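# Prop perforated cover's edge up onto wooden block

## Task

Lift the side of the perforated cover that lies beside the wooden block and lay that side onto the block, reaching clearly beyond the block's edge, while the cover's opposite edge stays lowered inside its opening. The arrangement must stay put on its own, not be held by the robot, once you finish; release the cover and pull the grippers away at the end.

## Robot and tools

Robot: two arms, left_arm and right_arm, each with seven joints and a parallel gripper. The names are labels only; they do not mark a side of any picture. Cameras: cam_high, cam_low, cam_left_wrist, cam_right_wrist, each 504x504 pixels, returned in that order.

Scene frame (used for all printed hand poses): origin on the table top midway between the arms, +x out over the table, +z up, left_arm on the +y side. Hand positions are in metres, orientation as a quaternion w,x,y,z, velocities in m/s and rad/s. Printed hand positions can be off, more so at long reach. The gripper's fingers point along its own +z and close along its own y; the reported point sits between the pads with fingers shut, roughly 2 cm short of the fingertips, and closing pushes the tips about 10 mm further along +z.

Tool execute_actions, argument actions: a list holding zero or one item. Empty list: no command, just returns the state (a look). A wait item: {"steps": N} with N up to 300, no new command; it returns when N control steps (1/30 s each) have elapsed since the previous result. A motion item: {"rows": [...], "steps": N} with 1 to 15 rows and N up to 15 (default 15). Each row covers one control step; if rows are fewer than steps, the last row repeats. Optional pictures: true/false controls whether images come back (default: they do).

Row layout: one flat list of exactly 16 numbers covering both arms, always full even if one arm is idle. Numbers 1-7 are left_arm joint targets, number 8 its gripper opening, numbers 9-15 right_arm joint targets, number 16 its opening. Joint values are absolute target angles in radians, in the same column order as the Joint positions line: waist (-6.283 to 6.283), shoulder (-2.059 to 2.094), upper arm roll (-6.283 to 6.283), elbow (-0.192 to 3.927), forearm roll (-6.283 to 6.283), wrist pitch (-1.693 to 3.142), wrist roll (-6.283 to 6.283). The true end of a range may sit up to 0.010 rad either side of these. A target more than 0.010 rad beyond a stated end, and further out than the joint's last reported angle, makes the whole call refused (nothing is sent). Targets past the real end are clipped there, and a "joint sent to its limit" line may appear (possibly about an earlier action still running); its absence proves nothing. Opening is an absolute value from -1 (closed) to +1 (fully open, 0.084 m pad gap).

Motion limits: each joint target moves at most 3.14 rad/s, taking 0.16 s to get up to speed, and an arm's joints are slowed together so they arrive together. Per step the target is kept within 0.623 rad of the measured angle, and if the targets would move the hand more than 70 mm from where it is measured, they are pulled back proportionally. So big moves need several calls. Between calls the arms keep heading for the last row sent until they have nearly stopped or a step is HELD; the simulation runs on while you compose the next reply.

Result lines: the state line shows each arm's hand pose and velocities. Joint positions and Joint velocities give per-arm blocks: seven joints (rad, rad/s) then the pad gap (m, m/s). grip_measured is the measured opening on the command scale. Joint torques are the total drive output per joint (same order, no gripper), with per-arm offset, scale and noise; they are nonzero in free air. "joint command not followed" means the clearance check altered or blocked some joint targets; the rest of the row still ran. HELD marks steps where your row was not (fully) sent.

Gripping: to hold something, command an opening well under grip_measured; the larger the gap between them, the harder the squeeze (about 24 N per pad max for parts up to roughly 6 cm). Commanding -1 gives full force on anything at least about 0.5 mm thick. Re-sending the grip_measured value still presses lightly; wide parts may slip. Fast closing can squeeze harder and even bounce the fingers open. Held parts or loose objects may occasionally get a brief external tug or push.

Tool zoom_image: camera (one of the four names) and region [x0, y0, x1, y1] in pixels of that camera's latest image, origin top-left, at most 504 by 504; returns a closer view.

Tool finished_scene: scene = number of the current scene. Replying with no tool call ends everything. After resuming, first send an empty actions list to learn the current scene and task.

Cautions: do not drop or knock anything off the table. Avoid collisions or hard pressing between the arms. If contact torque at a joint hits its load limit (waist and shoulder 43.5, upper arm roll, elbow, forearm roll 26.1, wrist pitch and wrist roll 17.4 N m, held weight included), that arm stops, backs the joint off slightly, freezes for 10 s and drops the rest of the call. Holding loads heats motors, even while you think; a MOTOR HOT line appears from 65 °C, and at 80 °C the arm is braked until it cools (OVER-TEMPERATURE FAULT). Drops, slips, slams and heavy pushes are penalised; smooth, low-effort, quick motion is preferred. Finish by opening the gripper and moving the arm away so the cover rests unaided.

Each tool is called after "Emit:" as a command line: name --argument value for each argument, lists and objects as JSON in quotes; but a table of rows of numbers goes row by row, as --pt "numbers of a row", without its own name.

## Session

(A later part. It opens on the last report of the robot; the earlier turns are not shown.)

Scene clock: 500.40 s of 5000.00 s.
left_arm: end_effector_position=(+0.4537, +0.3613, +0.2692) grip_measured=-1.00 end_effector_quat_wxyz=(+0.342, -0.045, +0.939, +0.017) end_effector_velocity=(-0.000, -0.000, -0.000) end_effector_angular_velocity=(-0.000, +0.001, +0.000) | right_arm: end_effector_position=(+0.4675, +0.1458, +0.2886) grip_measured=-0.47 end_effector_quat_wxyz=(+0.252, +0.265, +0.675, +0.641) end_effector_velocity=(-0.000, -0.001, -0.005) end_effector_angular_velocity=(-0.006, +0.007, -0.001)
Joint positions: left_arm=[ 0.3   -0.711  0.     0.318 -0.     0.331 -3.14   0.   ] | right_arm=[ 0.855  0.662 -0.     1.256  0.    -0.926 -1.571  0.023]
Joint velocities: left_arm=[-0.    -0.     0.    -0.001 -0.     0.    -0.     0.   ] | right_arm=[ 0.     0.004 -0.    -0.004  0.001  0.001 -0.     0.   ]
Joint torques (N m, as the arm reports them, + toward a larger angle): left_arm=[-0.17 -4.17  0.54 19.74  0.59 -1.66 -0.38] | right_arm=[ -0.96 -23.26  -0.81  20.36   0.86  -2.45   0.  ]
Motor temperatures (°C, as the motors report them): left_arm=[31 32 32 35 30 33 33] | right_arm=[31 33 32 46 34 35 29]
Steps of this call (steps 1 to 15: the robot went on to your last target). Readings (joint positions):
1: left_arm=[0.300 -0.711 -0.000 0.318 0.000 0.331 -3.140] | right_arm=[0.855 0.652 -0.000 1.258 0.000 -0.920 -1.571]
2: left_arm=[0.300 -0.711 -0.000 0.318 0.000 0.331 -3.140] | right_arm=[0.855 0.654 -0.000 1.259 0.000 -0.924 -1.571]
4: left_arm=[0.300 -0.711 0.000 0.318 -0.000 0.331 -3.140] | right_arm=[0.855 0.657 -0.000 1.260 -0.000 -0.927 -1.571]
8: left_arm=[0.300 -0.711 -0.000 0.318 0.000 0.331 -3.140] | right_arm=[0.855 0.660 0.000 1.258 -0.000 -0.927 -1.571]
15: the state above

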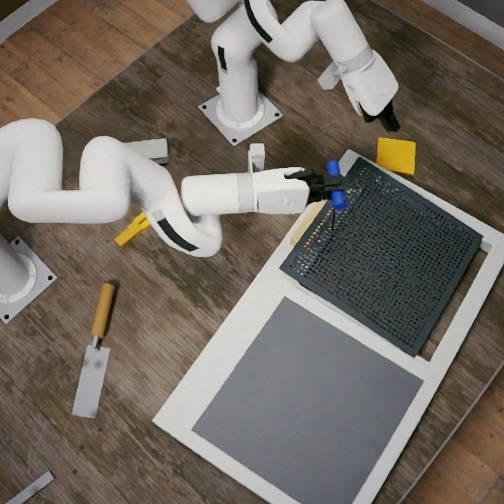

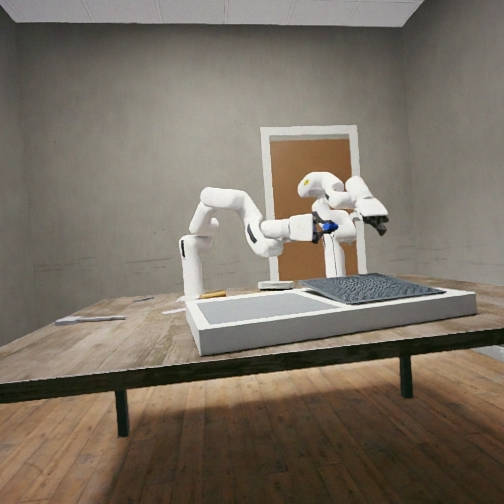

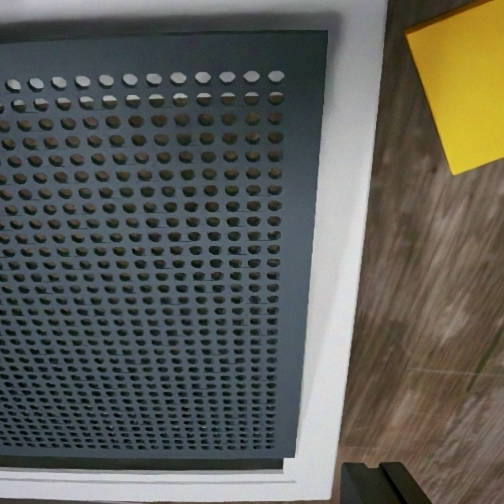

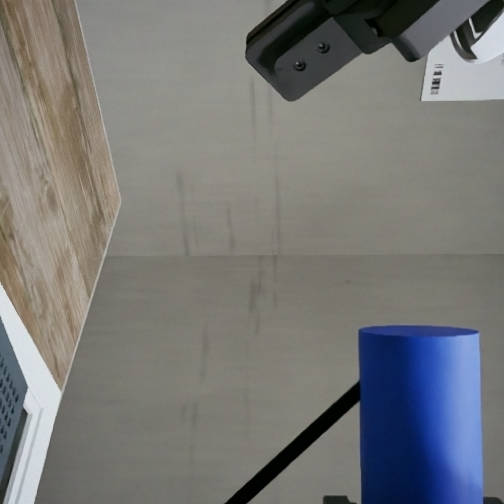

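Emit:
execute_actions --actions '[{"rows":[[0.3,-0.711,0,0.318,0,0.331,-3.14,-1,0.8454,0.6639,0,1.2544,0,-0.9279,-1.5336,-1],[0.3,-0.711,0,0.318,0,0.331,-3.14,-1,0.8354,0.6654,0,1.2534,0,-0.9304,-1.496,-1],[0.3,-0.711,0,0.318,0,0.331,-3.14,-1,0.8254,0.6669,0,1.2524,0,-0.9329,-1.4587,-1],[0.3,-0.711,0,0.318,0,0.331,-3.14,-1,0.8155,0.6684,0,1.2513,0,-0.9355,-1.4213,-1],[0.3,-0.711,0,0.318,0,0.331,-3.14,-1,0.8055,0.6699,0,1.2503,0,-0.938,-1.384,-1],[0.3,-0.711,0,0.318,0,0.331,-3.14,-1,0.7955,0.6714,0,1.2493,0,-0.9405,-1.3464,-1],[0.3,-0.711,0,0.318,0,0.331,-3.14,-1,0.7855,0.6729,0,1.2483,0,-0.943,-1.309,-1],[0.3,-0.711,0,0.318,0,0.331,-3.14,-1,0.776,0.6774,0,1.2459,0,-0.9499,-1.2716,-1],[0.3,-0.711,0,0.318,0,0.331,-3.14,-1,0.7666,0.6819,0,1.2436,0,-0.9567,-1.234,-1],[0.3,-0.711,0,0.318,0,0.331,-3.14,-1,0.7571,0.6864,0,1.2412,0,-0.9636,-1.1967,-1],[0.3,-0.711,0,0.318,0,0.331,-3.14,-1,0.7477,0.6908,0,1.2388,0,-0.9704,-1.1593,-1],[0.2,-0.711,0,0.318,0,0.331,-3.14,-1,0.7382,0.6953,0,1.2364,0,-0.9773,-1.122,-1],[0.1,-0.711,0,0.318,0,0.331,-3.14,-1,0.7288,0.6998,0,1.2341,0,-0.9841,-1.0844,-1],[0.0,-0.711,0,0.318,0,0.331,-3.14,-1,0.7193,0.7043,0,1.2317,0,-0.991,-1.047,-1]],"steps":15}]' --pictures false

Emit:
execute_actions --actions '[{"steps":20}]'

Scene clock: 545.77 s of 5000.00 s.
left_arm: end_effector_position=(+0.4553, +0.3369, +0.2692) grip_measured=-1.00 end_effector_quat_wxyz=(+0.342, -0.017, +0.940, +0.005) end_effector_velocity=(+0.019, -0.499, +0.001) end_effector_angular_velocity=(+0.016, -0.001, -1.245) | right_arm: end_effector_position=(+0.5186, +0.0842, +0.2692) grip_measured=-0.47 end_effector_quat_wxyz=(+0.149, +0.434, +0.582, +0.672) end_effector_velocity=(+0.111, -0.168, -0.082) end_effector_angular_velocity=(+0.814, +0.714, -0.331)
Joint positions: left_arm=[ 0.237 -0.711  0.003  0.318 -0.     0.331 -3.14   0.   ] | right_arm=[ 0.745  0.692  0.     1.238 -0.    -0.973 -1.149  0.023]
Joint velocities: left_arm=[-1.228  0.001 -0.021  0.002  0.003 -0.001 -0.     0.   ] | right_arm=[-0.275  0.132  0.    -0.071 -0.    -0.194  1.084  0.   ]
Joint torques (N m, as the arm reports them, + toward a larger angle): left_arm=[-7.76 -4.64 -2.45 19.75  0.52 -1.9  -0.08] | right_arm=[ -1.34 -22.71  -2.13  19.82   1.02  -2.31  -0.69]
Motor temperatures (°C, as the motors report them): left_arm=[31 32 32 35 30 34 33] | right_arm=[31 32 32 42 34 33 29]
Steps of this call (steps 1 to 15: the robot went on to your last target; steps 16 to 90: nothing new was sent; then 41.87 s passed at rest; steps 91 to 105: all 15 steps of this action). Readings (joint positions):
91: left_arm=[0.300 -0.711 0.000 0.318 0.000 0.331 -3.140] | right_arm=[0.855 0.662 0.000 1.255 -0.000 -0.925 -1.570]
92: left_arm=[0.300 -0.711 -0.000 0.318 -0.000 0.331 -3.140] | right_arm=[0.854 0.663 0.001 1.255 -0.000 -0.926 -1.564]
94: left_arm=[0.300 -0.711 0.000 0.318 -0.000 0.331 -3.140] | right_arm=[0.846 0.664 0.002 1.255 -0.000 -0.928 -1.528]
98: left_arm=[0.300 -0.711 -0.000 0.318 -0.000 0.331 -3.140] | right_arm=[0.811 0.669 -0.000 1.251 0.000 -0.937 -1.405]
105: the state above

Scene clock: 546.43 s of 5000.00 s.
left_arm: end_effector_position=(+0.4475, +0.2416, +0.2692) grip_measured=-1.00 end_effector_quat_wxyz=(+0.340, +0.095, +0.935, -0.034) end_effector_velocity=(-0.000, -0.002, +0.001) end_effector_angular_velocity=(+0.000, -0.002, -0.004) | right_arm: end_effector_position=(+0.5289, +0.0682, +0.2622) grip_measured=-0.47 end_effector_quat_wxyz=(+0.124, +0.470, +0.553, +0.677) end_effector_velocity=(+0.000, +0.000, -0.000) end_effector_angular_velocity=(-0.001, +0.001, +0.001)
Joint positions: left_arm=[ 0.    -0.711  0.     0.318 -0.     0.331 -3.14   0.   ] | right_arm=[ 0.719  0.704  0.     1.232 -0.    -0.991 -1.047  0.023]
Joint velocities: left_arm=[-0.003 -0.001 -0.001  0.    -0.    -0.001 -0.     0.   ] | right_arm=[-0.001 -0.     0.001 -0.    -0.001  0.001  0.     0.   ]
Joint torques (N m, as the arm reports them, + toward a larger angle): left_arm=[-0.69 -4.7   0.64 19.6  -0.09 -1.8   0.05] | right_arm=[ -1.84 -22.83  -2.18  19.17   1.12  -2.23  -0.4 ]
Motor temperatures (°C, as the motors report them): left_arm=[31 32 32 35 30 34 33] | right_arm=[31 32 32 42 34 33 29]
Steps of this call (steps 1 to 20: the robot went on to your last target). Readings (joint positions):
1: left_arm=[0.194 -0.711 0.002 0.318 -0.000 0.331 -3.140] | right_arm=[0.736 0.697 0.000 1.236 -0.000 -0.979 -1.115]
2: left_arm=[0.152 -0.711 -0.000 0.318 0.000 0.331 -3.140] | right_arm=[0.729 0.700 -0.000 1.234 -0.000 -0.984 -1.088]
4: left_arm=[0.075 -0.711 -0.002 0.318 0.000 0.331 -3.140] | right_arm=[0.721 0.704 -0.001 1.232 0.000 -0.989 -1.060]
8: left_arm=[0.006 -0.711 -0.002 0.318 0.000 0.331 -3.140] | right_arm=[0.720 0.704 0.001 1.232 -0.000 -0.991 -1.049]
20: the state above

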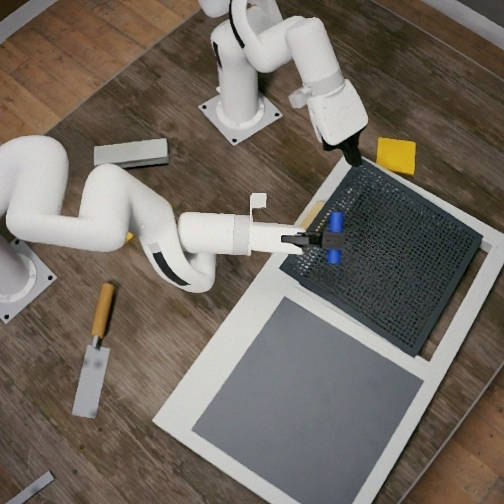

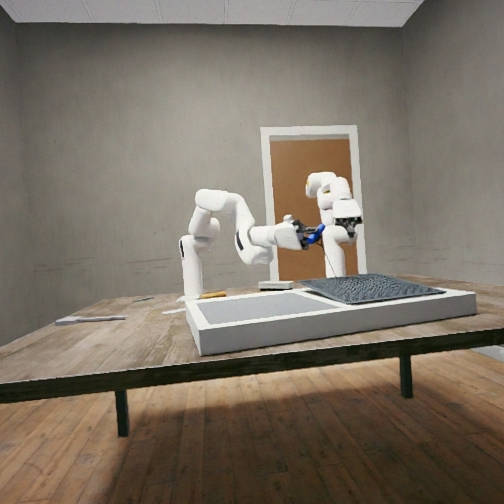

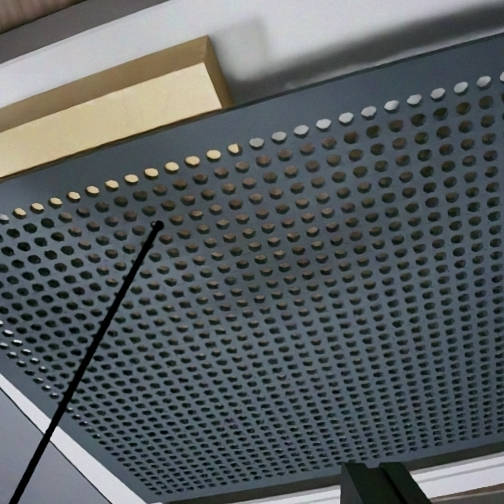

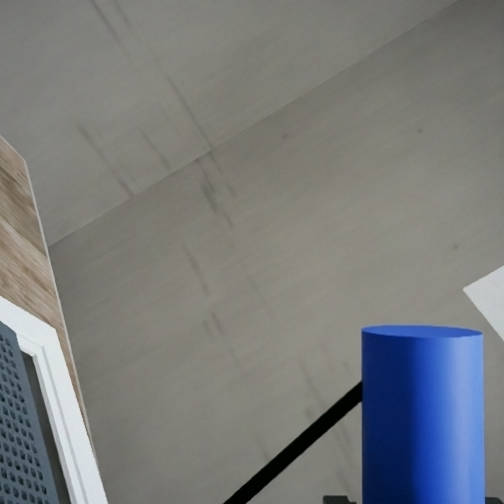

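Emit:
execute_actions --actions '[]'

Scene clock: 581.10 s of 5000.00 s.
left_arm: end_effector_position=(+0.4474, +0.2414, +0.2692) grip_measured=-1.00 end_effector_quat_wxyz=(+0.340, +0.096, +0.935, -0.034) end_effector_velocity=(+0.000, +0.001, -0.000) end_effector_angular_velocity=(+0.000, -0.000, +0.001) | right_arm: end_effector_position=(+0.5291, +0.0680, +0.2621) grip_measured=-0.47 end_effector_quat_wxyz=(+0.124, +0.470, +0.553, +0.677) end_effector_velocity=(+0.000, -0.000, +0.000) end_effector_angular_velocity=(+0.001, -0.001, -0.001)
Joint positions: left_arm=[ 0.    -0.711  0.     0.318  0.     0.331 -3.14   0.   ] | right_arm=[ 0.719  0.704 -0.     1.232  0.    -0.991 -1.047  0.023]
Joint velocities: left_arm=[ 0.002 -0.     0.    -0.     0.    -0.001  0.     0.   ] | right_arm=[-0.    -0.    -0.    -0.     0.    -0.001  0.     0.   ]
Joint torques (N m, as the arm reports them, + toward a larger angle): left_arm=[-0.58 -4.51  0.38 19.57 -0.14 -1.61 -0.52] | right_arm=[ -1.94 -23.    -2.27  19.04   1.22  -2.19  -0.43]
Motor temperatures (°C, as the motors report them): left_arm=[31 32 32 35 30 34 33] | right_arm=[31 32 32 41 34 33 29]
Steps of this call (steps 1 to 15: the robot went on to your last target; steps 16 to 90: nothing new was sent; then 31.67 s passed at rest). Readings (joint positions):
1: left_arm=[0.000 -0.711 0.000 0.318 -0.000 0.331 -3.140] | right_arm=[0.719 0.704 0.000 1.232 -0.000 -0.991 -1.047]
2: left_arm=[0.000 -0.711 0.000 0.318 -0.000 0.331 -3.140] | right_arm=[0.719 0.704 0.000 1.232 -0.000 -0.991 -1.047]
4: left_arm=[0.000 -0.711 0.000 0.318 -0.000 0.331 -3.140] | right_arm=[0.719 0.704 0.000 1.232 -0.000 -0.991 -1.047]
8: left_arm=[0.000 -0.711 0.000 0.318 -0.000 0.331 -3.140] | right_arm=[0.719 0.704 0.000 1.232 -0.000 -0.991 -1.047]
90: the state above
All arms were judged still, so your last target was given up. Only a new action makes them travel on or press farther. Fingers that are still opening or closing keep moving.

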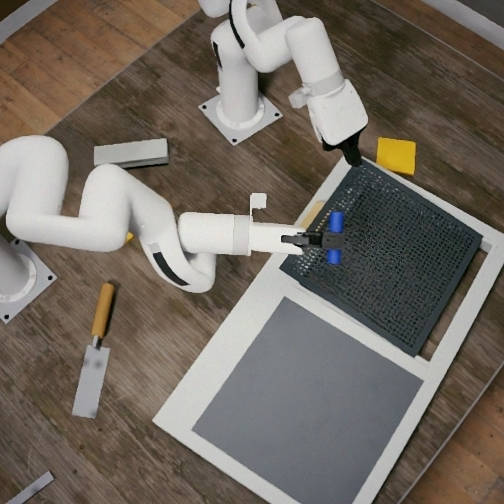

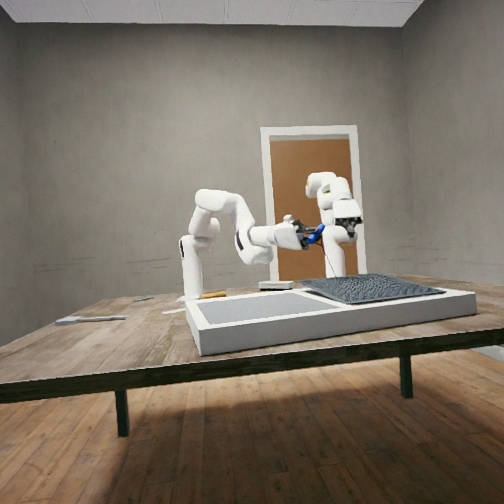

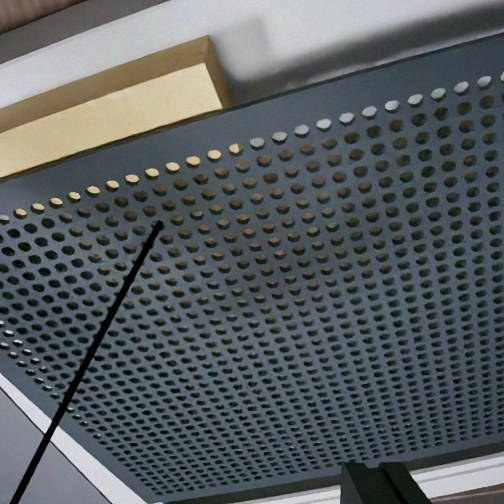

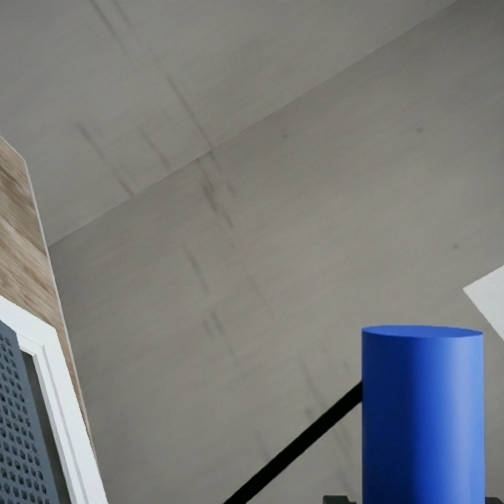

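Emit:
execute_actions --actions '[{"rows":[[0,-0.711,0,0.318,0,0.331,-3.14,-1,0.6823,0.7347,0,1.2195,0,-1.0336,-0.873,-1]],"steps":15}]' --pictures false

Scene clock: 597.00 s of 5000.00 s.
left_arm: end_effector_position=(+0.4474, +0.2414, +0.2692) grip_measured=-1.00 end_effector_quat_wxyz=(+0.340, +0.096, +0.935, -0.034) end_effector_velocity=(+0.000, +0.000, +0.000) end_effector_angular_velocity=(-0.000, -0.001, +0.001) | right_arm: end_effector_position=(+0.5414, +0.0435, +0.2450) grip_measured=-0.47 end_effector_quat_wxyz=(+0.078, +0.525, +0.500, +0.684) end_effector_velocity=(-0.001, +0.001, -0.000) end_effector_angular_velocity=(+0.005, +0.003, +0.000)
Joint positions: left_arm=[ 0.    -0.711 -0.     0.318  0.     0.331 -3.14   0.   ] | right_arm=[ 0.682  0.735 -0.     1.219  0.    -1.033 -0.874  0.023]
Joint velocities: left_arm=[ 0.001 -0.    -0.    -0.    -0.    -0.001 -0.     0.   ] | right_arm=[ 0.     0.001  0.001  0.     0.001 -0.002  0.005  0.   ]
Joint torques (N m, as the arm reports them, + toward a larger angle): left_arm=[-0.38 -3.55  0.55 20.01  0.19 -1.73 -0.23] | right_arm=[ -0.98 -23.15  -1.13  19.09   0.99  -2.43  -0.04]
Motor temperatures (°C, as the motors report them): left_arm=[31 32 32 35 30 34 33] | right_arm=[31 32 32 41 34 33 29]
Steps of this call (steps 1 to 90: nothing new was sent; then 12.40 s passed at rest; steps 91 to 105: all 15 steps of this action). Readings (joint positions):
91: left_arm=[-0.000 -0.711 -0.000 0.318 -0.000 0.331 -3.140] | right_arm=[0.719 0.704 0.000 1.232 -0.000 -0.991 -1.046]
92: left_arm=[0.000 -0.711 0.000 0.318 -0.000 0.331 -3.140] | right_arm=[0.718 0.705 0.000 1.231 -0.000 -0.993 -1.038]
94: left_arm=[0.000 -0.711 0.000 0.318 0.000 0.331 -3.140] | right_arm=[0.707 0.714 0.001 1.229 -0.000 -1.007 -0.981]
98: left_arm=[0.000 -0.711 -0.000 0.318 0.000 0.331 -3.140] | right_arm=[0.682 0.735 -0.003 1.218 0.000 -1.031 -0.884]
105: the state above

Emit:
execute_actions --actions '[{"rows":[[0,-0.711,0,0.318,0,0.331,-3.14,-1,0.6485,0.7808,0,1.2134,0,-1.0858,-0.698,-1]],"steps":15}]'

Emit:
zoom_image --camera "cam_left_wrist" --region '[100,170,220,290]'

Scene clock: 612.30 s of 5000.00 s.
left_arm: end_effector_position=(+0.4474, +0.2414, +0.2692) grip_measured=-1.00 end_effector_quat_wxyz=(+0.340, +0.096, +0.935, -0.034) end_effector_velocity=(-0.000, -0.000, +0.000) end_effector_angular_velocity=(+0.000, -0.001, -0.001) | right_arm: end_effector_position=(+0.5503, +0.0224, +0.2273) grip_measured=-0.47 end_effector_quat_wxyz=(+0.028, +0.572, +0.441, +0.691) end_effector_velocity=(+0.005, -0.010, -0.007) end_effector_angular_velocity=(-0.008, +0.013, -0.017)
Joint positions: left_arm=[ 0.    -0.711 -0.     0.318 -0.     0.331 -3.14   0.   ] | right_arm=[ 0.65   0.778  0.001  1.217 -0.    -1.088 -0.699  0.024]
Joint velocities: left_arm=[-0.001 -0.001 -0.     0.     0.     0.001  0.     0.   ] | right_arm=[-0.007  0.004 -0.009 -0.008  0.004  0.003  0.005 -0.001]
Joint torques (N m, as the arm reports them, + toward a larger angle): left_arm=[-1.19 -3.69  0.7  19.94  0.23 -1.73 -0.24] | right_arm=[ -4.85 -13.28  -4.25   4.89   2.58   2.5    0.84]
Motor temperatures (°C, as the motors report them): left_arm=[31 32 32 36 30 34 33] | right_arm=[31 32 32 41 34 32 29]
Steps of this call (steps 1 to 15: the robot went on to your last target; steps 16 to 90: nothing new was sent; then 11.80 s passed at rest; steps 91 to 105: all 15 steps of this action). Readings (joint positions):
91: left_arm=[0.000 -0.711 -0.000 0.318 0.000 0.331 -3.140] | right_arm=[0.682 0.735 0.000 1.220 -0.000 -1.034 -0.872]
92: left_arm=[0.000 -0.711 0.000 0.318 0.000 0.331 -3.140] | right_arm=[0.681 0.736 0.000 1.220 -0.000 -1.036 -0.864]
94: left_arm=[-0.000 -0.711 0.000 0.318 -0.000 0.331 -3.140] | right_arm=[0.671 0.750 0.002 1.219 -0.000 -1.053 -0.807]
98: left_arm=[0.000 -0.711 0.000 0.318 0.000 0.331 -3.140] | right_arm=[0.652 0.775 0.002 1.219 -0.001 -1.086 -0.711]
105: the state above

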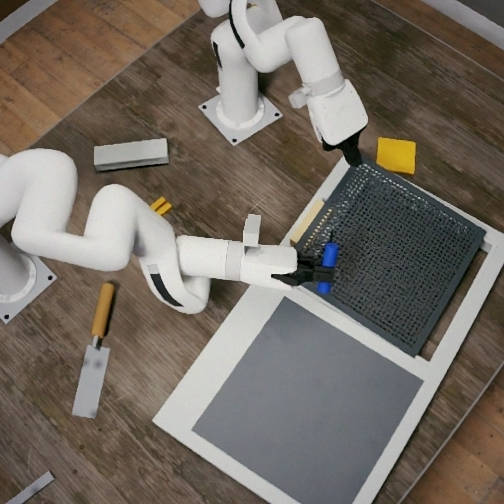

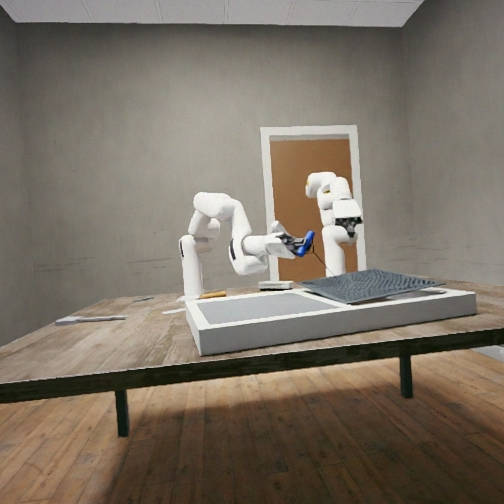

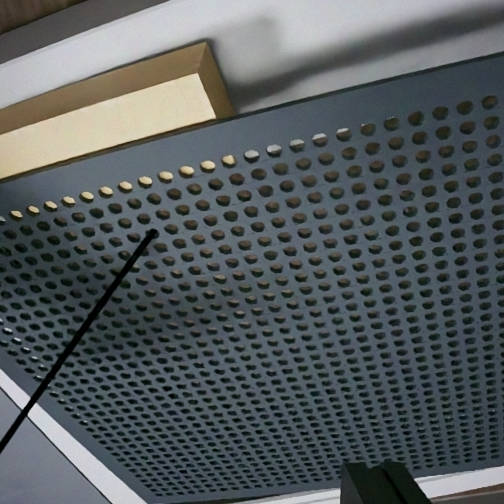

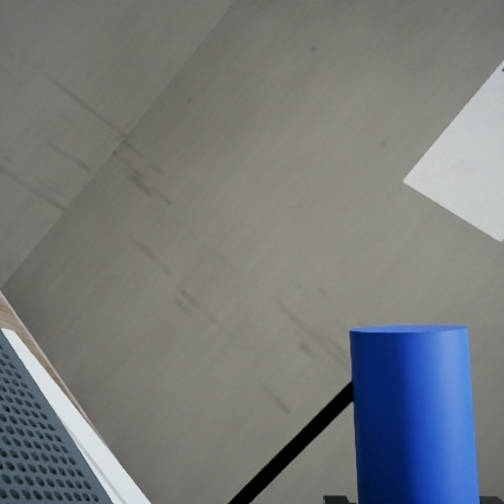

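Region (100, 170, 220, 290) of cam_left_wrist's 504x504 image, scaled by 4.200, with more detail than that image has.

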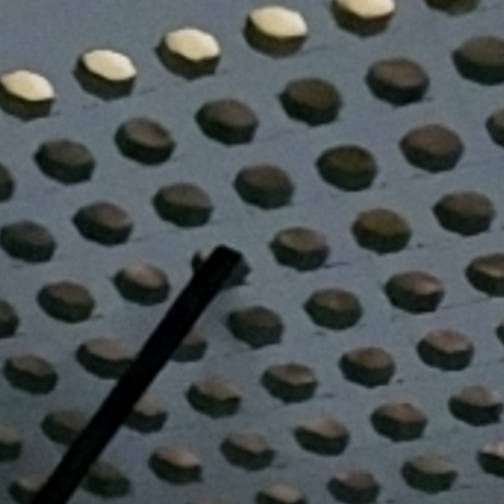

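Emit:
execute_actions --actions '[{"rows":[[0,-0.711,0,0.318,0,0.331,-3.14,-1,0.664,0.754,0,1.215,0,-1.057,-0.785,-1],[0,-0.711,0,0.318,0,0.331,-3.14,-1,0.664,0.754,0,1.215,0,-1.057,-0.785,-1],[0,-0.711,0,0.318,0,0.331,-3.14,-1,0.664,0.754,0,1.215,0,-1.057,-0.785,-1],[0,-0.711,0,0.318,0,0.331,-3.14,-1,0.664,0.754,0,1.215,0,-1.057,-0.785,-1],[0,-0.711,0,0.318,0,0.331,-3.14,-1,0.664,0.754,0,1.215,0,-1.057,-0.785,-1],[0,-0.711,0,0.318,0,0.331,-3.14,-1,0.6788,0.7273,0,1.2167,0,-1.029,-0.873,-1]],"steps":15}]'

Emit:
zoom_image --camera "cam_left_wrist" --region '[100,170,220,290]'

Scene clock: 628.43 s of 5000.00 s.
left_arm: end_effector_position=(+0.4474, +0.2414, +0.2692) grip_measured=-1.00 end_effector_quat_wxyz=(+0.340, +0.096, +0.935, -0.034) end_effector_velocity=(+0.000, +0.000, +0.000) end_effector_angular_velocity=(-0.000, -0.001, +0.001) | right_arm: end_effector_position=(+0.5426, +0.0400, +0.2415) grip_measured=-0.47 end_effector_quat_wxyz=(+0.078, +0.530, +0.501, +0.679) end_effector_velocity=(-0.004, +0.010, +0.015) end_effector_angular_velocity=(-0.006, -0.035, +0.020)
Joint positions: left_arm=[ 0.    -0.711  0.     0.318  0.     0.331 -3.14   0.   ] | right_arm=[ 0.678  0.732 -0.001  1.211  0.001 -1.026 -0.871  0.023]
Joint velocities: left_arm=[ 0.001 -0.001 -0.     0.    -0.    -0.001 -0.     0.   ] | right_arm=[ 0.007 -0.011  0.007  0.013 -0.006 -0.    -0.028 -0.001]
Joint torques (N m, as the arm reports them, + toward a larger angle): left_arm=[-0.93 -4.26  0.53 19.85 -0.3  -1.91 -0.22] | right_arm=[ -1.83 -21.75  -2.3   16.81   0.84  -1.66  -0.81]
Motor temperatures (°C, as the motors report them): left_arm=[31 32 32 36 30 34 33] | right_arm=[31 31 33 39 34 33 29]
Steps of this call (steps 1 to 15: the robot went on to your last target; steps 16 to 90: nothing new was sent; then 12.63 s passed at rest; steps 91 to 105: all 15 steps of this action). Readings (joint positions):
91: left_arm=[0.000 -0.711 0.000 0.318 -0.000 0.331 -3.140] | right_arm=[0.649 0.781 -0.000 1.216 0.000 -1.091 -0.699]
92: left_arm=[0.000 -0.711 -0.000 0.318 0.000 0.331 -3.140] | right_arm=[0.650 0.779 -0.000 1.216 0.000 -1.089 -0.707]
94: left_arm=[-0.000 -0.711 0.000 0.318 0.000 0.331 -3.140] | right_arm=[0.656 0.768 -0.001 1.214 0.001 -1.074 -0.746]
98: left_arm=[0.000 -0.711 -0.000 0.318 -0.000 0.331 -3.140] | right_arm=[0.668 0.750 0.000 1.212 0.000 -1.048 -0.810]
105: the state above

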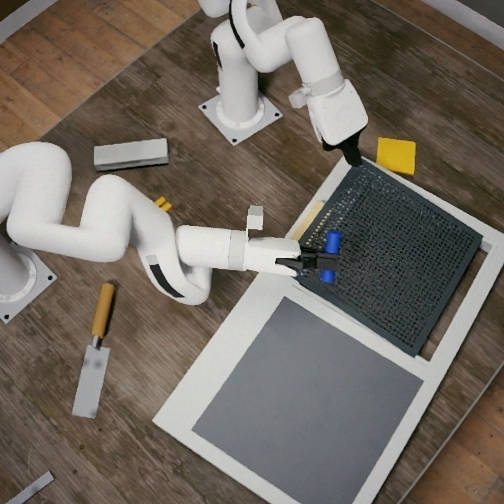

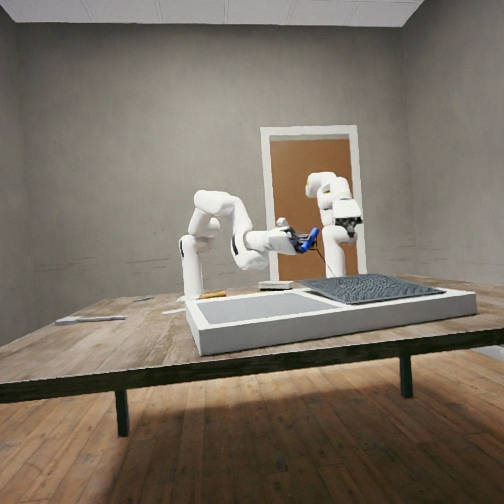

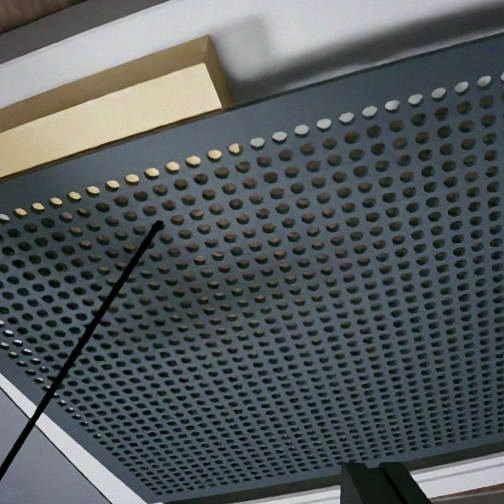

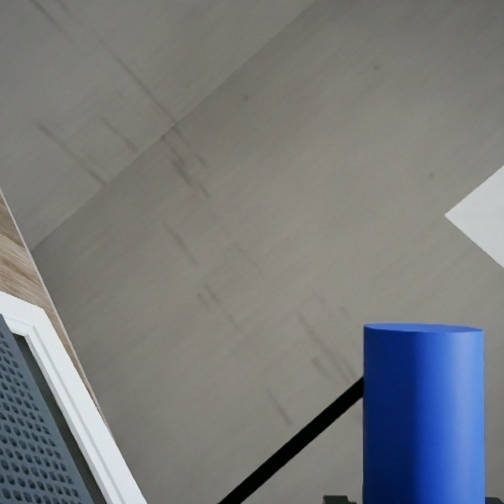

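Region (100, 170, 220, 290) of cam_left_wrist's 504x504 image, scaled by 4.200, with more detail than that image has.

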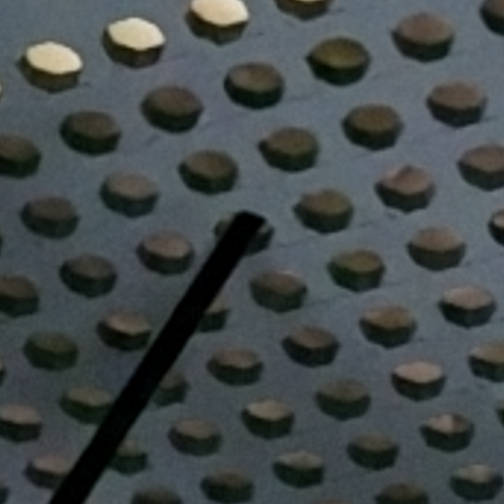

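Emit:
execute_actions --actions '[]'

Emit:
zoom_image --camera "cam_left_wrist" --region '[130,195,190,255]'

Scene clock: 637.47 s of 5000.00 s.
left_arm: end_effector_position=(+0.4474, +0.2414, +0.2692) grip_measured=-1.00 end_effector_quat_wxyz=(+0.340, +0.096, +0.935, -0.034) end_effector_velocity=(-0.000, -0.000, -0.001) end_effector_angular_velocity=(+0.000, +0.002, -0.001) | right_arm: end_effector_position=(+0.5429, +0.0413, +0.2480) grip_measured=-0.47 end_effector_quat_wxyz=(+0.079, +0.526, +0.499, +0.684) end_effector_velocity=(-0.000, +0.000, +0.001) end_effector_angular_velocity=(+0.002, -0.000, +0.000)
Joint positions: left_arm=[-0.    -0.711 -0.     0.318  0.     0.331 -3.14   0.   ] | right_arm=[ 0.679  0.727 -0.     1.217  0.    -1.029 -0.873  0.023]
Joint velocities: left_arm=[-0.001  0.001  0.    -0.    -0.     0.     0.     0.   ] | right_arm=[ 0.    -0.001  0.001  0.     0.    -0.     0.    -0.   ]
Joint torques (N m, as the arm reports them, + toward a larger angle): left_arm=[-0.33 -4.11  0.76 19.92  0.25 -2.01 -0.11] | right_arm=[ -2.72 -26.12  -2.67  22.78   1.8   -3.97   0.37]
Motor temperatures (°C, as the motors report them): left_arm=[31 32 32 36 30 34 33] | right_arm=[31 32 33 40 34 33 29]
Steps of this call (steps 1 to 15: the robot went on to your last target; steps 16 to 90: nothing new was sent; then 6.03 s passed at rest). Readings (joint positions):
1: left_arm=[0.000 -0.711 0.000 0.318 -0.000 0.331 -3.140] | right_arm=[0.678 0.731 -0.000 1.212 0.000 -1.026 -0.871]
2: left_arm=[0.000 -0.711 0.000 0.318 -0.000 0.331 -3.140] | right_arm=[0.678 0.731 -0.000 1.212 0.000 -1.026 -0.872]
4: left_arm=[0.000 -0.711 0.000 0.318 0.000 0.331 -3.140] | right_arm=[0.679 0.730 0.000 1.213 -0.000 -1.027 -0.873]
8: left_arm=[0.000 -0.711 -0.000 0.318 0.000 0.331 -3.140] | right_arm=[0.678 0.729 -0.001 1.215 0.000 -1.028 -0.873]
90: the state above
All arms were judged still, so your last target was given up. Only a new action makes them travel on or press farther. Fingers that are still opening or closing keep moving.

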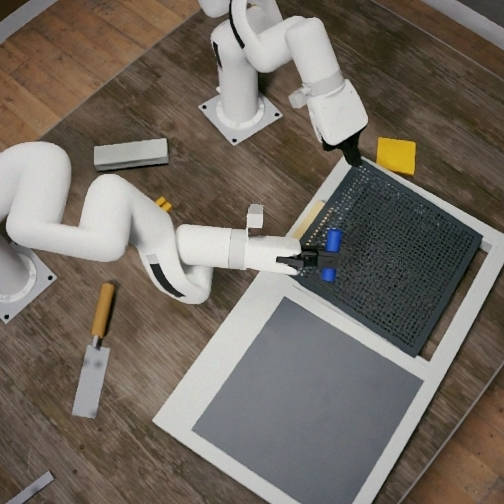

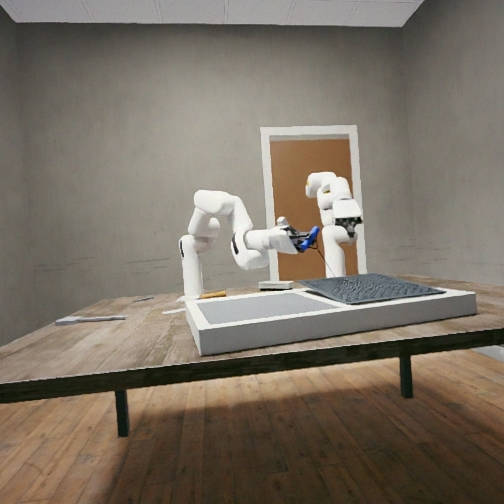

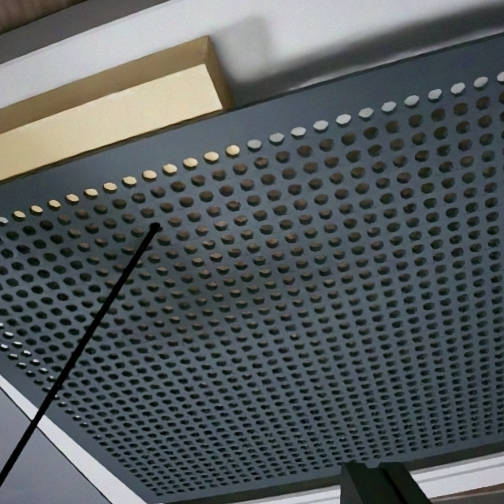

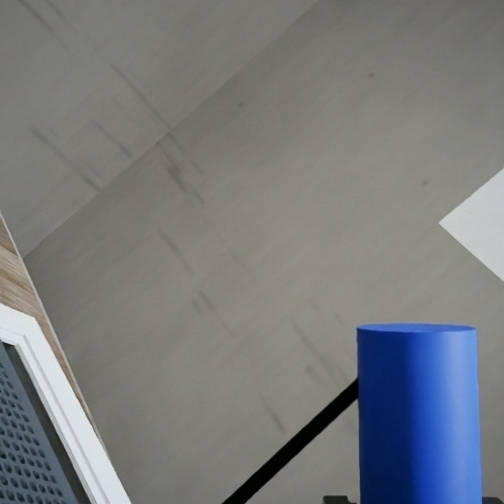

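Region (130, 195, 190, 255) of cam_left_wrist's 504x504 image, scaled by 8.400, with more detail than that image has.

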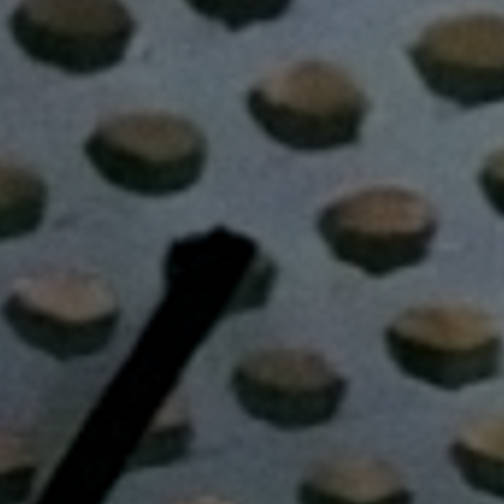

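Emit:
execute_actions --actions '[{"rows":[[0,-0.711,0,0.318,0,0.331,-3.14,-1,0.662,0.7531,0,1.2182,0,-1.0533,-0.785,-1]],"steps":15}]' --pictures false

Emit:
execute_actions --actions '[]'

Emit:
zoom_image --camera "cam_left_wrist" --region '[130,195,190,255]'

Scene clock: 657.67 s of 5000.00 s.
left_arm: end_effector_position=(+0.4474, +0.2414, +0.2692) grip_measured=-1.00 end_effector_quat_wxyz=(+0.340, +0.096, +0.935, -0.034) end_effector_velocity=(-0.000, -0.000, +0.000) end_effector_angular_velocity=(-0.000, -0.000, -0.001) | right_arm: end_effector_position=(+0.5483, +0.0308, +0.2365) grip_measured=-0.47 end_effector_quat_wxyz=(+0.054, +0.552, +0.471, +0.686) end_effector_velocity=(+0.000, -0.001, -0.001) end_effector_angular_velocity=(+0.001, +0.002, -0.001)
Joint positions: left_arm=[ 0.    -0.711 -0.     0.318  0.     0.331 -3.14   0.   ] | right_arm=[ 0.662  0.753 -0.     1.218  0.    -1.053 -0.785  0.023]
Joint velocities: left_arm=[-0.001 -0.    -0.    -0.    -0.     0.    -0.     0.   ] | right_arm=[-0.001  0.002 -0.    -0.    -0.    -0.001  0.002  0.   ]
Joint torques (N m, as the arm reports them, + toward a larger angle): left_arm=[-0.86 -4.78  0.39 19.38  0.34 -1.87 -0.17] | right_arm=[ -1.62 -24.6   -1.38  20.55   1.14  -3.13   0.28]
Motor temperatures (°C, as the motors report them): left_arm=[31 32 32 36 30 34 33] | right_arm=[31 32 32 41 34 33 29]
Steps of this call (steps 1 to 90: nothing new was sent; then 16.70 s passed at rest; steps 91 to 105: all 15 steps of this action). Readings (joint positions):
91: left_arm=[0.000 -0.711 0.000 0.318 -0.000 0.331 -3.140] | right_arm=[0.679 0.727 -0.000 1.217 0.000 -1.029 -0.872]
92: left_arm=[-0.000 -0.711 -0.000 0.318 -0.000 0.331 -3.140] | right_arm=[0.678 0.729 0.000 1.217 -0.000 -1.031 -0.864]
94: left_arm=[0.000 -0.711 0.000 0.318 0.000 0.331 -3.140] | right_arm=[0.670 0.740 0.001 1.219 -0.000 -1.043 -0.824]
98: left_arm=[0.000 -0.711 -0.000 0.318 0.000 0.331 -3.140] | right_arm=[0.662 0.753 -0.001 1.217 0.000 -1.053 -0.789]
105: the state above

Scene clock: 657.67 s of 5000.00 s.
left_arm: end_effector_position=(+0.4474, +0.2414, +0.2692) grip_measured=-1.00 end_effector_quat_wxyz=(+0.340, +0.096, +0.935, -0.034) end_effector_velocity=(-0.000, -0.000, +0.000) end_effector_angular_velocity=(-0.000, -0.000, -0.001) | right_arm: end_effector_position=(+0.5483, +0.0308, +0.2365) grip_measured=-0.47 end_effector_quat_wxyz=(+0.054, +0.552, +0.471, +0.686) end_effector_velocity=(+0.000, -0.001, -0.001) end_effector_angular_velocity=(+0.001, +0.002, -0.001)
Joint positions: left_arm=[ 0.    -0.711 -0.     0.318  0.     0.331 -3.14   0.   ] | right_arm=[ 0.662  0.753 -0.     1.218  0.    -1.053 -0.785  0.023]
Joint velocities: left_arm=[-0.001 -0.    -0.    -0.    -0.     0.    -0.     0.   ] | right_arm=[-0.001  0.002 -0.    -0.    -0.    -0.001  0.002  0.   ]
Joint torques (N m, as the arm reports them, + toward a larger angle): left_arm=[-0.86 -4.78  0.39 19.38  0.34 -1.87 -0.17] | right_arm=[ -1.62 -24.6   -1.38  20.55   1.14  -3.13   0.28]
Motor temperatures (°C, as the motors report them): left_arm=[31 32 32 36 30 34 33] | right_arm=[31 32 32 41 34 33 29]

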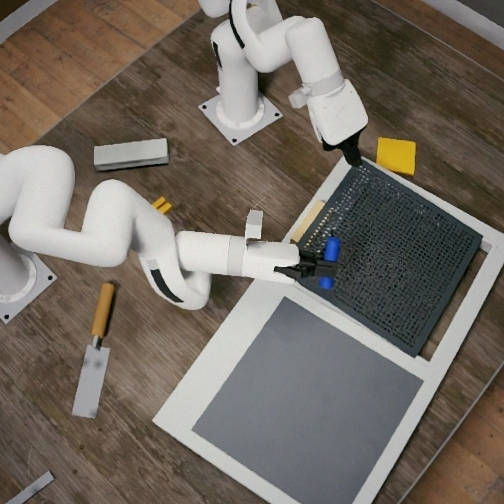

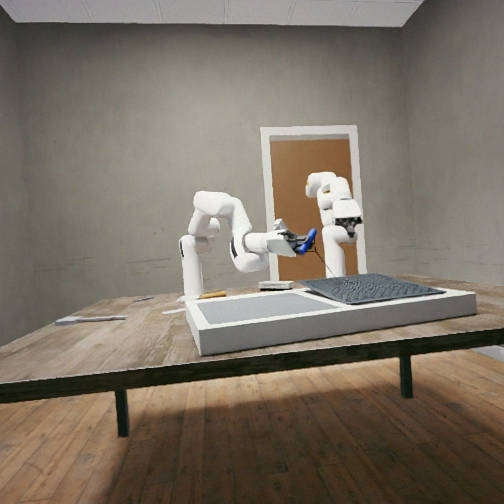

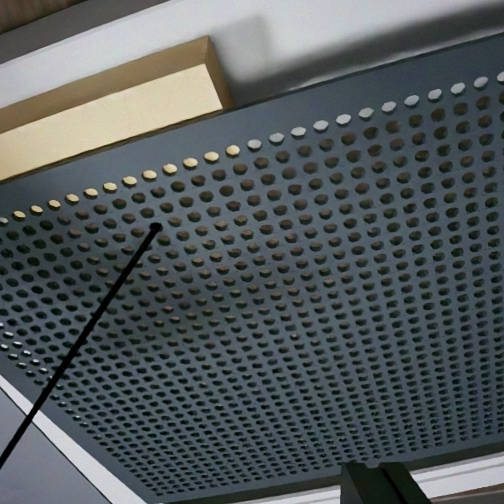

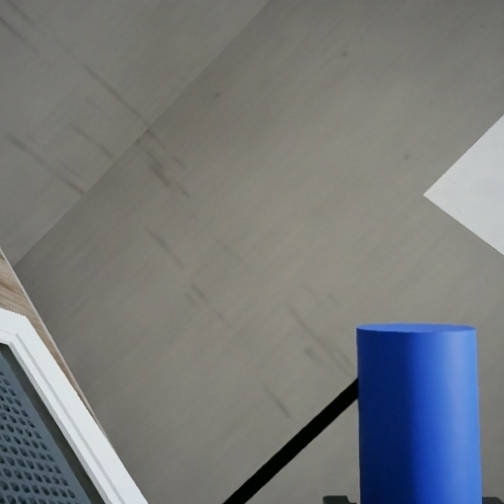

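Region (130, 195, 190, 255) of cam_left_wrist's 504x504 image, scaled by 8.400, with more detail than that image has.

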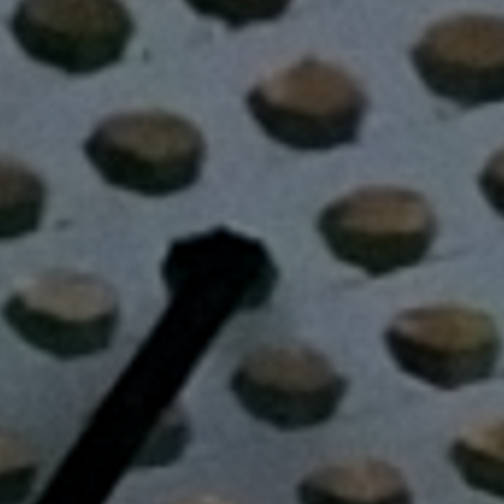

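Emit:
execute_actions --actions '[{"rows":[[0,-0.711,0,0.318,0,0.331,-3.14,-1,0.6447,0.7785,0,1.2166,0,-1.0803,-0.698,-1]],"steps":15}]'

Emit:
zoom_image --camera "cam_left_wrist" --region '[130,195,190,255]'

Scene clock: 665.87 s of 5000.00 s.
left_arm: end_effector_position=(+0.4474, +0.2414, +0.2692) grip_measured=-1.00 end_effector_quat_wxyz=(+0.340, +0.096, +0.935, -0.034) end_effector_velocity=(-0.000, -0.000, -0.000) end_effector_angular_velocity=(-0.000, +0.001, -0.000) | right_arm: end_effector_position=(+0.5527, +0.0193, +0.2237) grip_measured=-0.47 end_effector_quat_wxyz=(+0.030, +0.576, +0.442, +0.687) end_effector_velocity=(+0.001, -0.002, +0.001) end_effector_angular_velocity=(+0.002, -0.001, -0.003)
Joint positions: left_arm=[ 0.    -0.711  0.     0.318 -0.     0.331 -3.14   0.   ] | right_arm=[ 0.645  0.779  0.     1.216 -0.    -1.08  -0.698  0.023]
Joint velocities: left_arm=[-0.001  0.     0.    -0.001 -0.    -0.    -0.     0.   ] | right_arm=[-0.001 -0.001 -0.002 -0.     0.001 -0.001  0.002 -0.   ]
Joint torques (N m, as the arm reports them, + toward a larger angle): left_arm=[-0.91 -4.27  0.5  19.61 -0.07 -1.73 -0.47] | right_arm=[ -2.49 -25.41  -1.99  20.91   1.43  -3.58   0.49]
Motor temperatures (°C, as the motors report them): left_arm=[31 32 32 36 30 34 33] | right_arm=[31 32 32 42 34 33 29]
Steps of this call (steps 1 to 15: the robot went on to your last target; steps 16 to 90: nothing new was sent; then 4.70 s passed at rest; steps 91 to 105: all 15 steps of this action). Readings (joint positions):
91: left_arm=[0.000 -0.711 -0.000 0.318 0.000 0.331 -3.140] | right_arm=[0.662 0.753 0.000 1.218 -0.000 -1.053 -0.784]
92: left_arm=[0.000 -0.711 0.000 0.318 0.000 0.331 -3.140] | right_arm=[0.661 0.755 0.000 1.218 -0.000 -1.056 -0.776]
94: left_arm=[-0.000 -0.711 -0.000 0.318 -0.000 0.331 -3.140] | right_arm=[0.653 0.766 0.001 1.218 -0.000 -1.068 -0.737]
98: left_arm=[0.000 -0.711 -0.000 0.318 -0.000 0.331 -3.140] | right_arm=[0.645 0.779 -0.000 1.215 -0.000 -1.079 -0.702]
105: the state above

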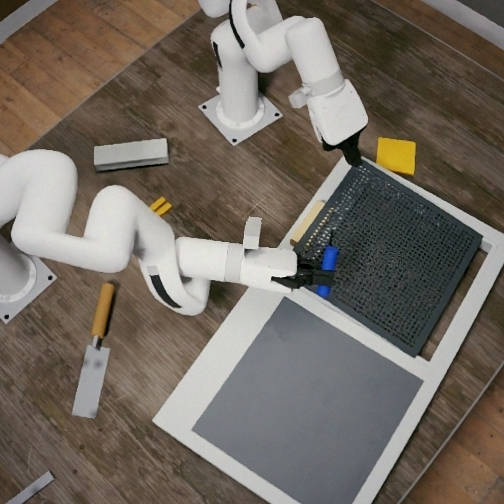

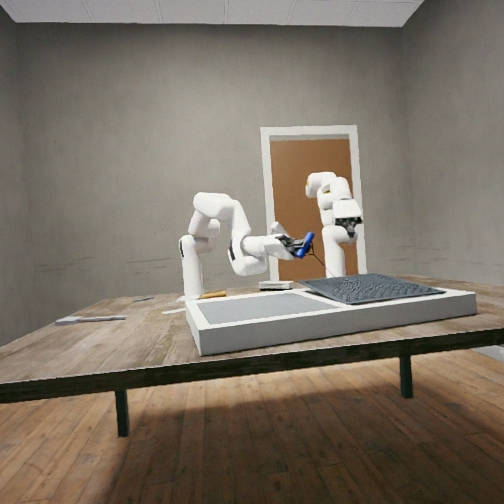

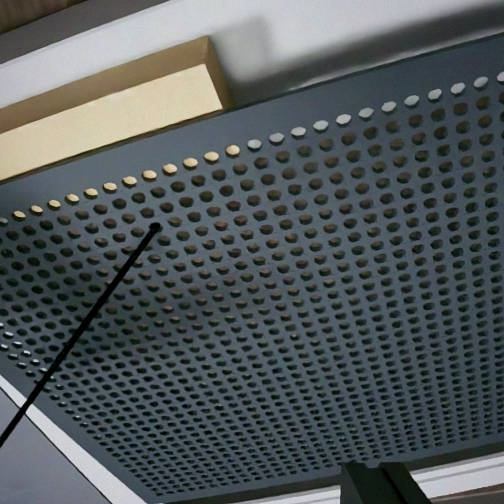

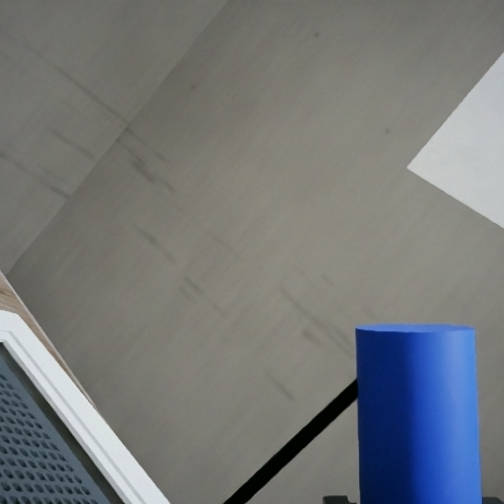

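Region (130, 195, 190, 255) of cam_left_wrist's 504x504 image, scaled by 8.400, with more detail than that image has.

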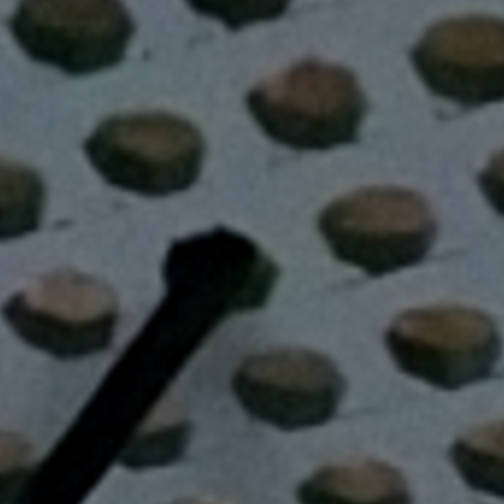

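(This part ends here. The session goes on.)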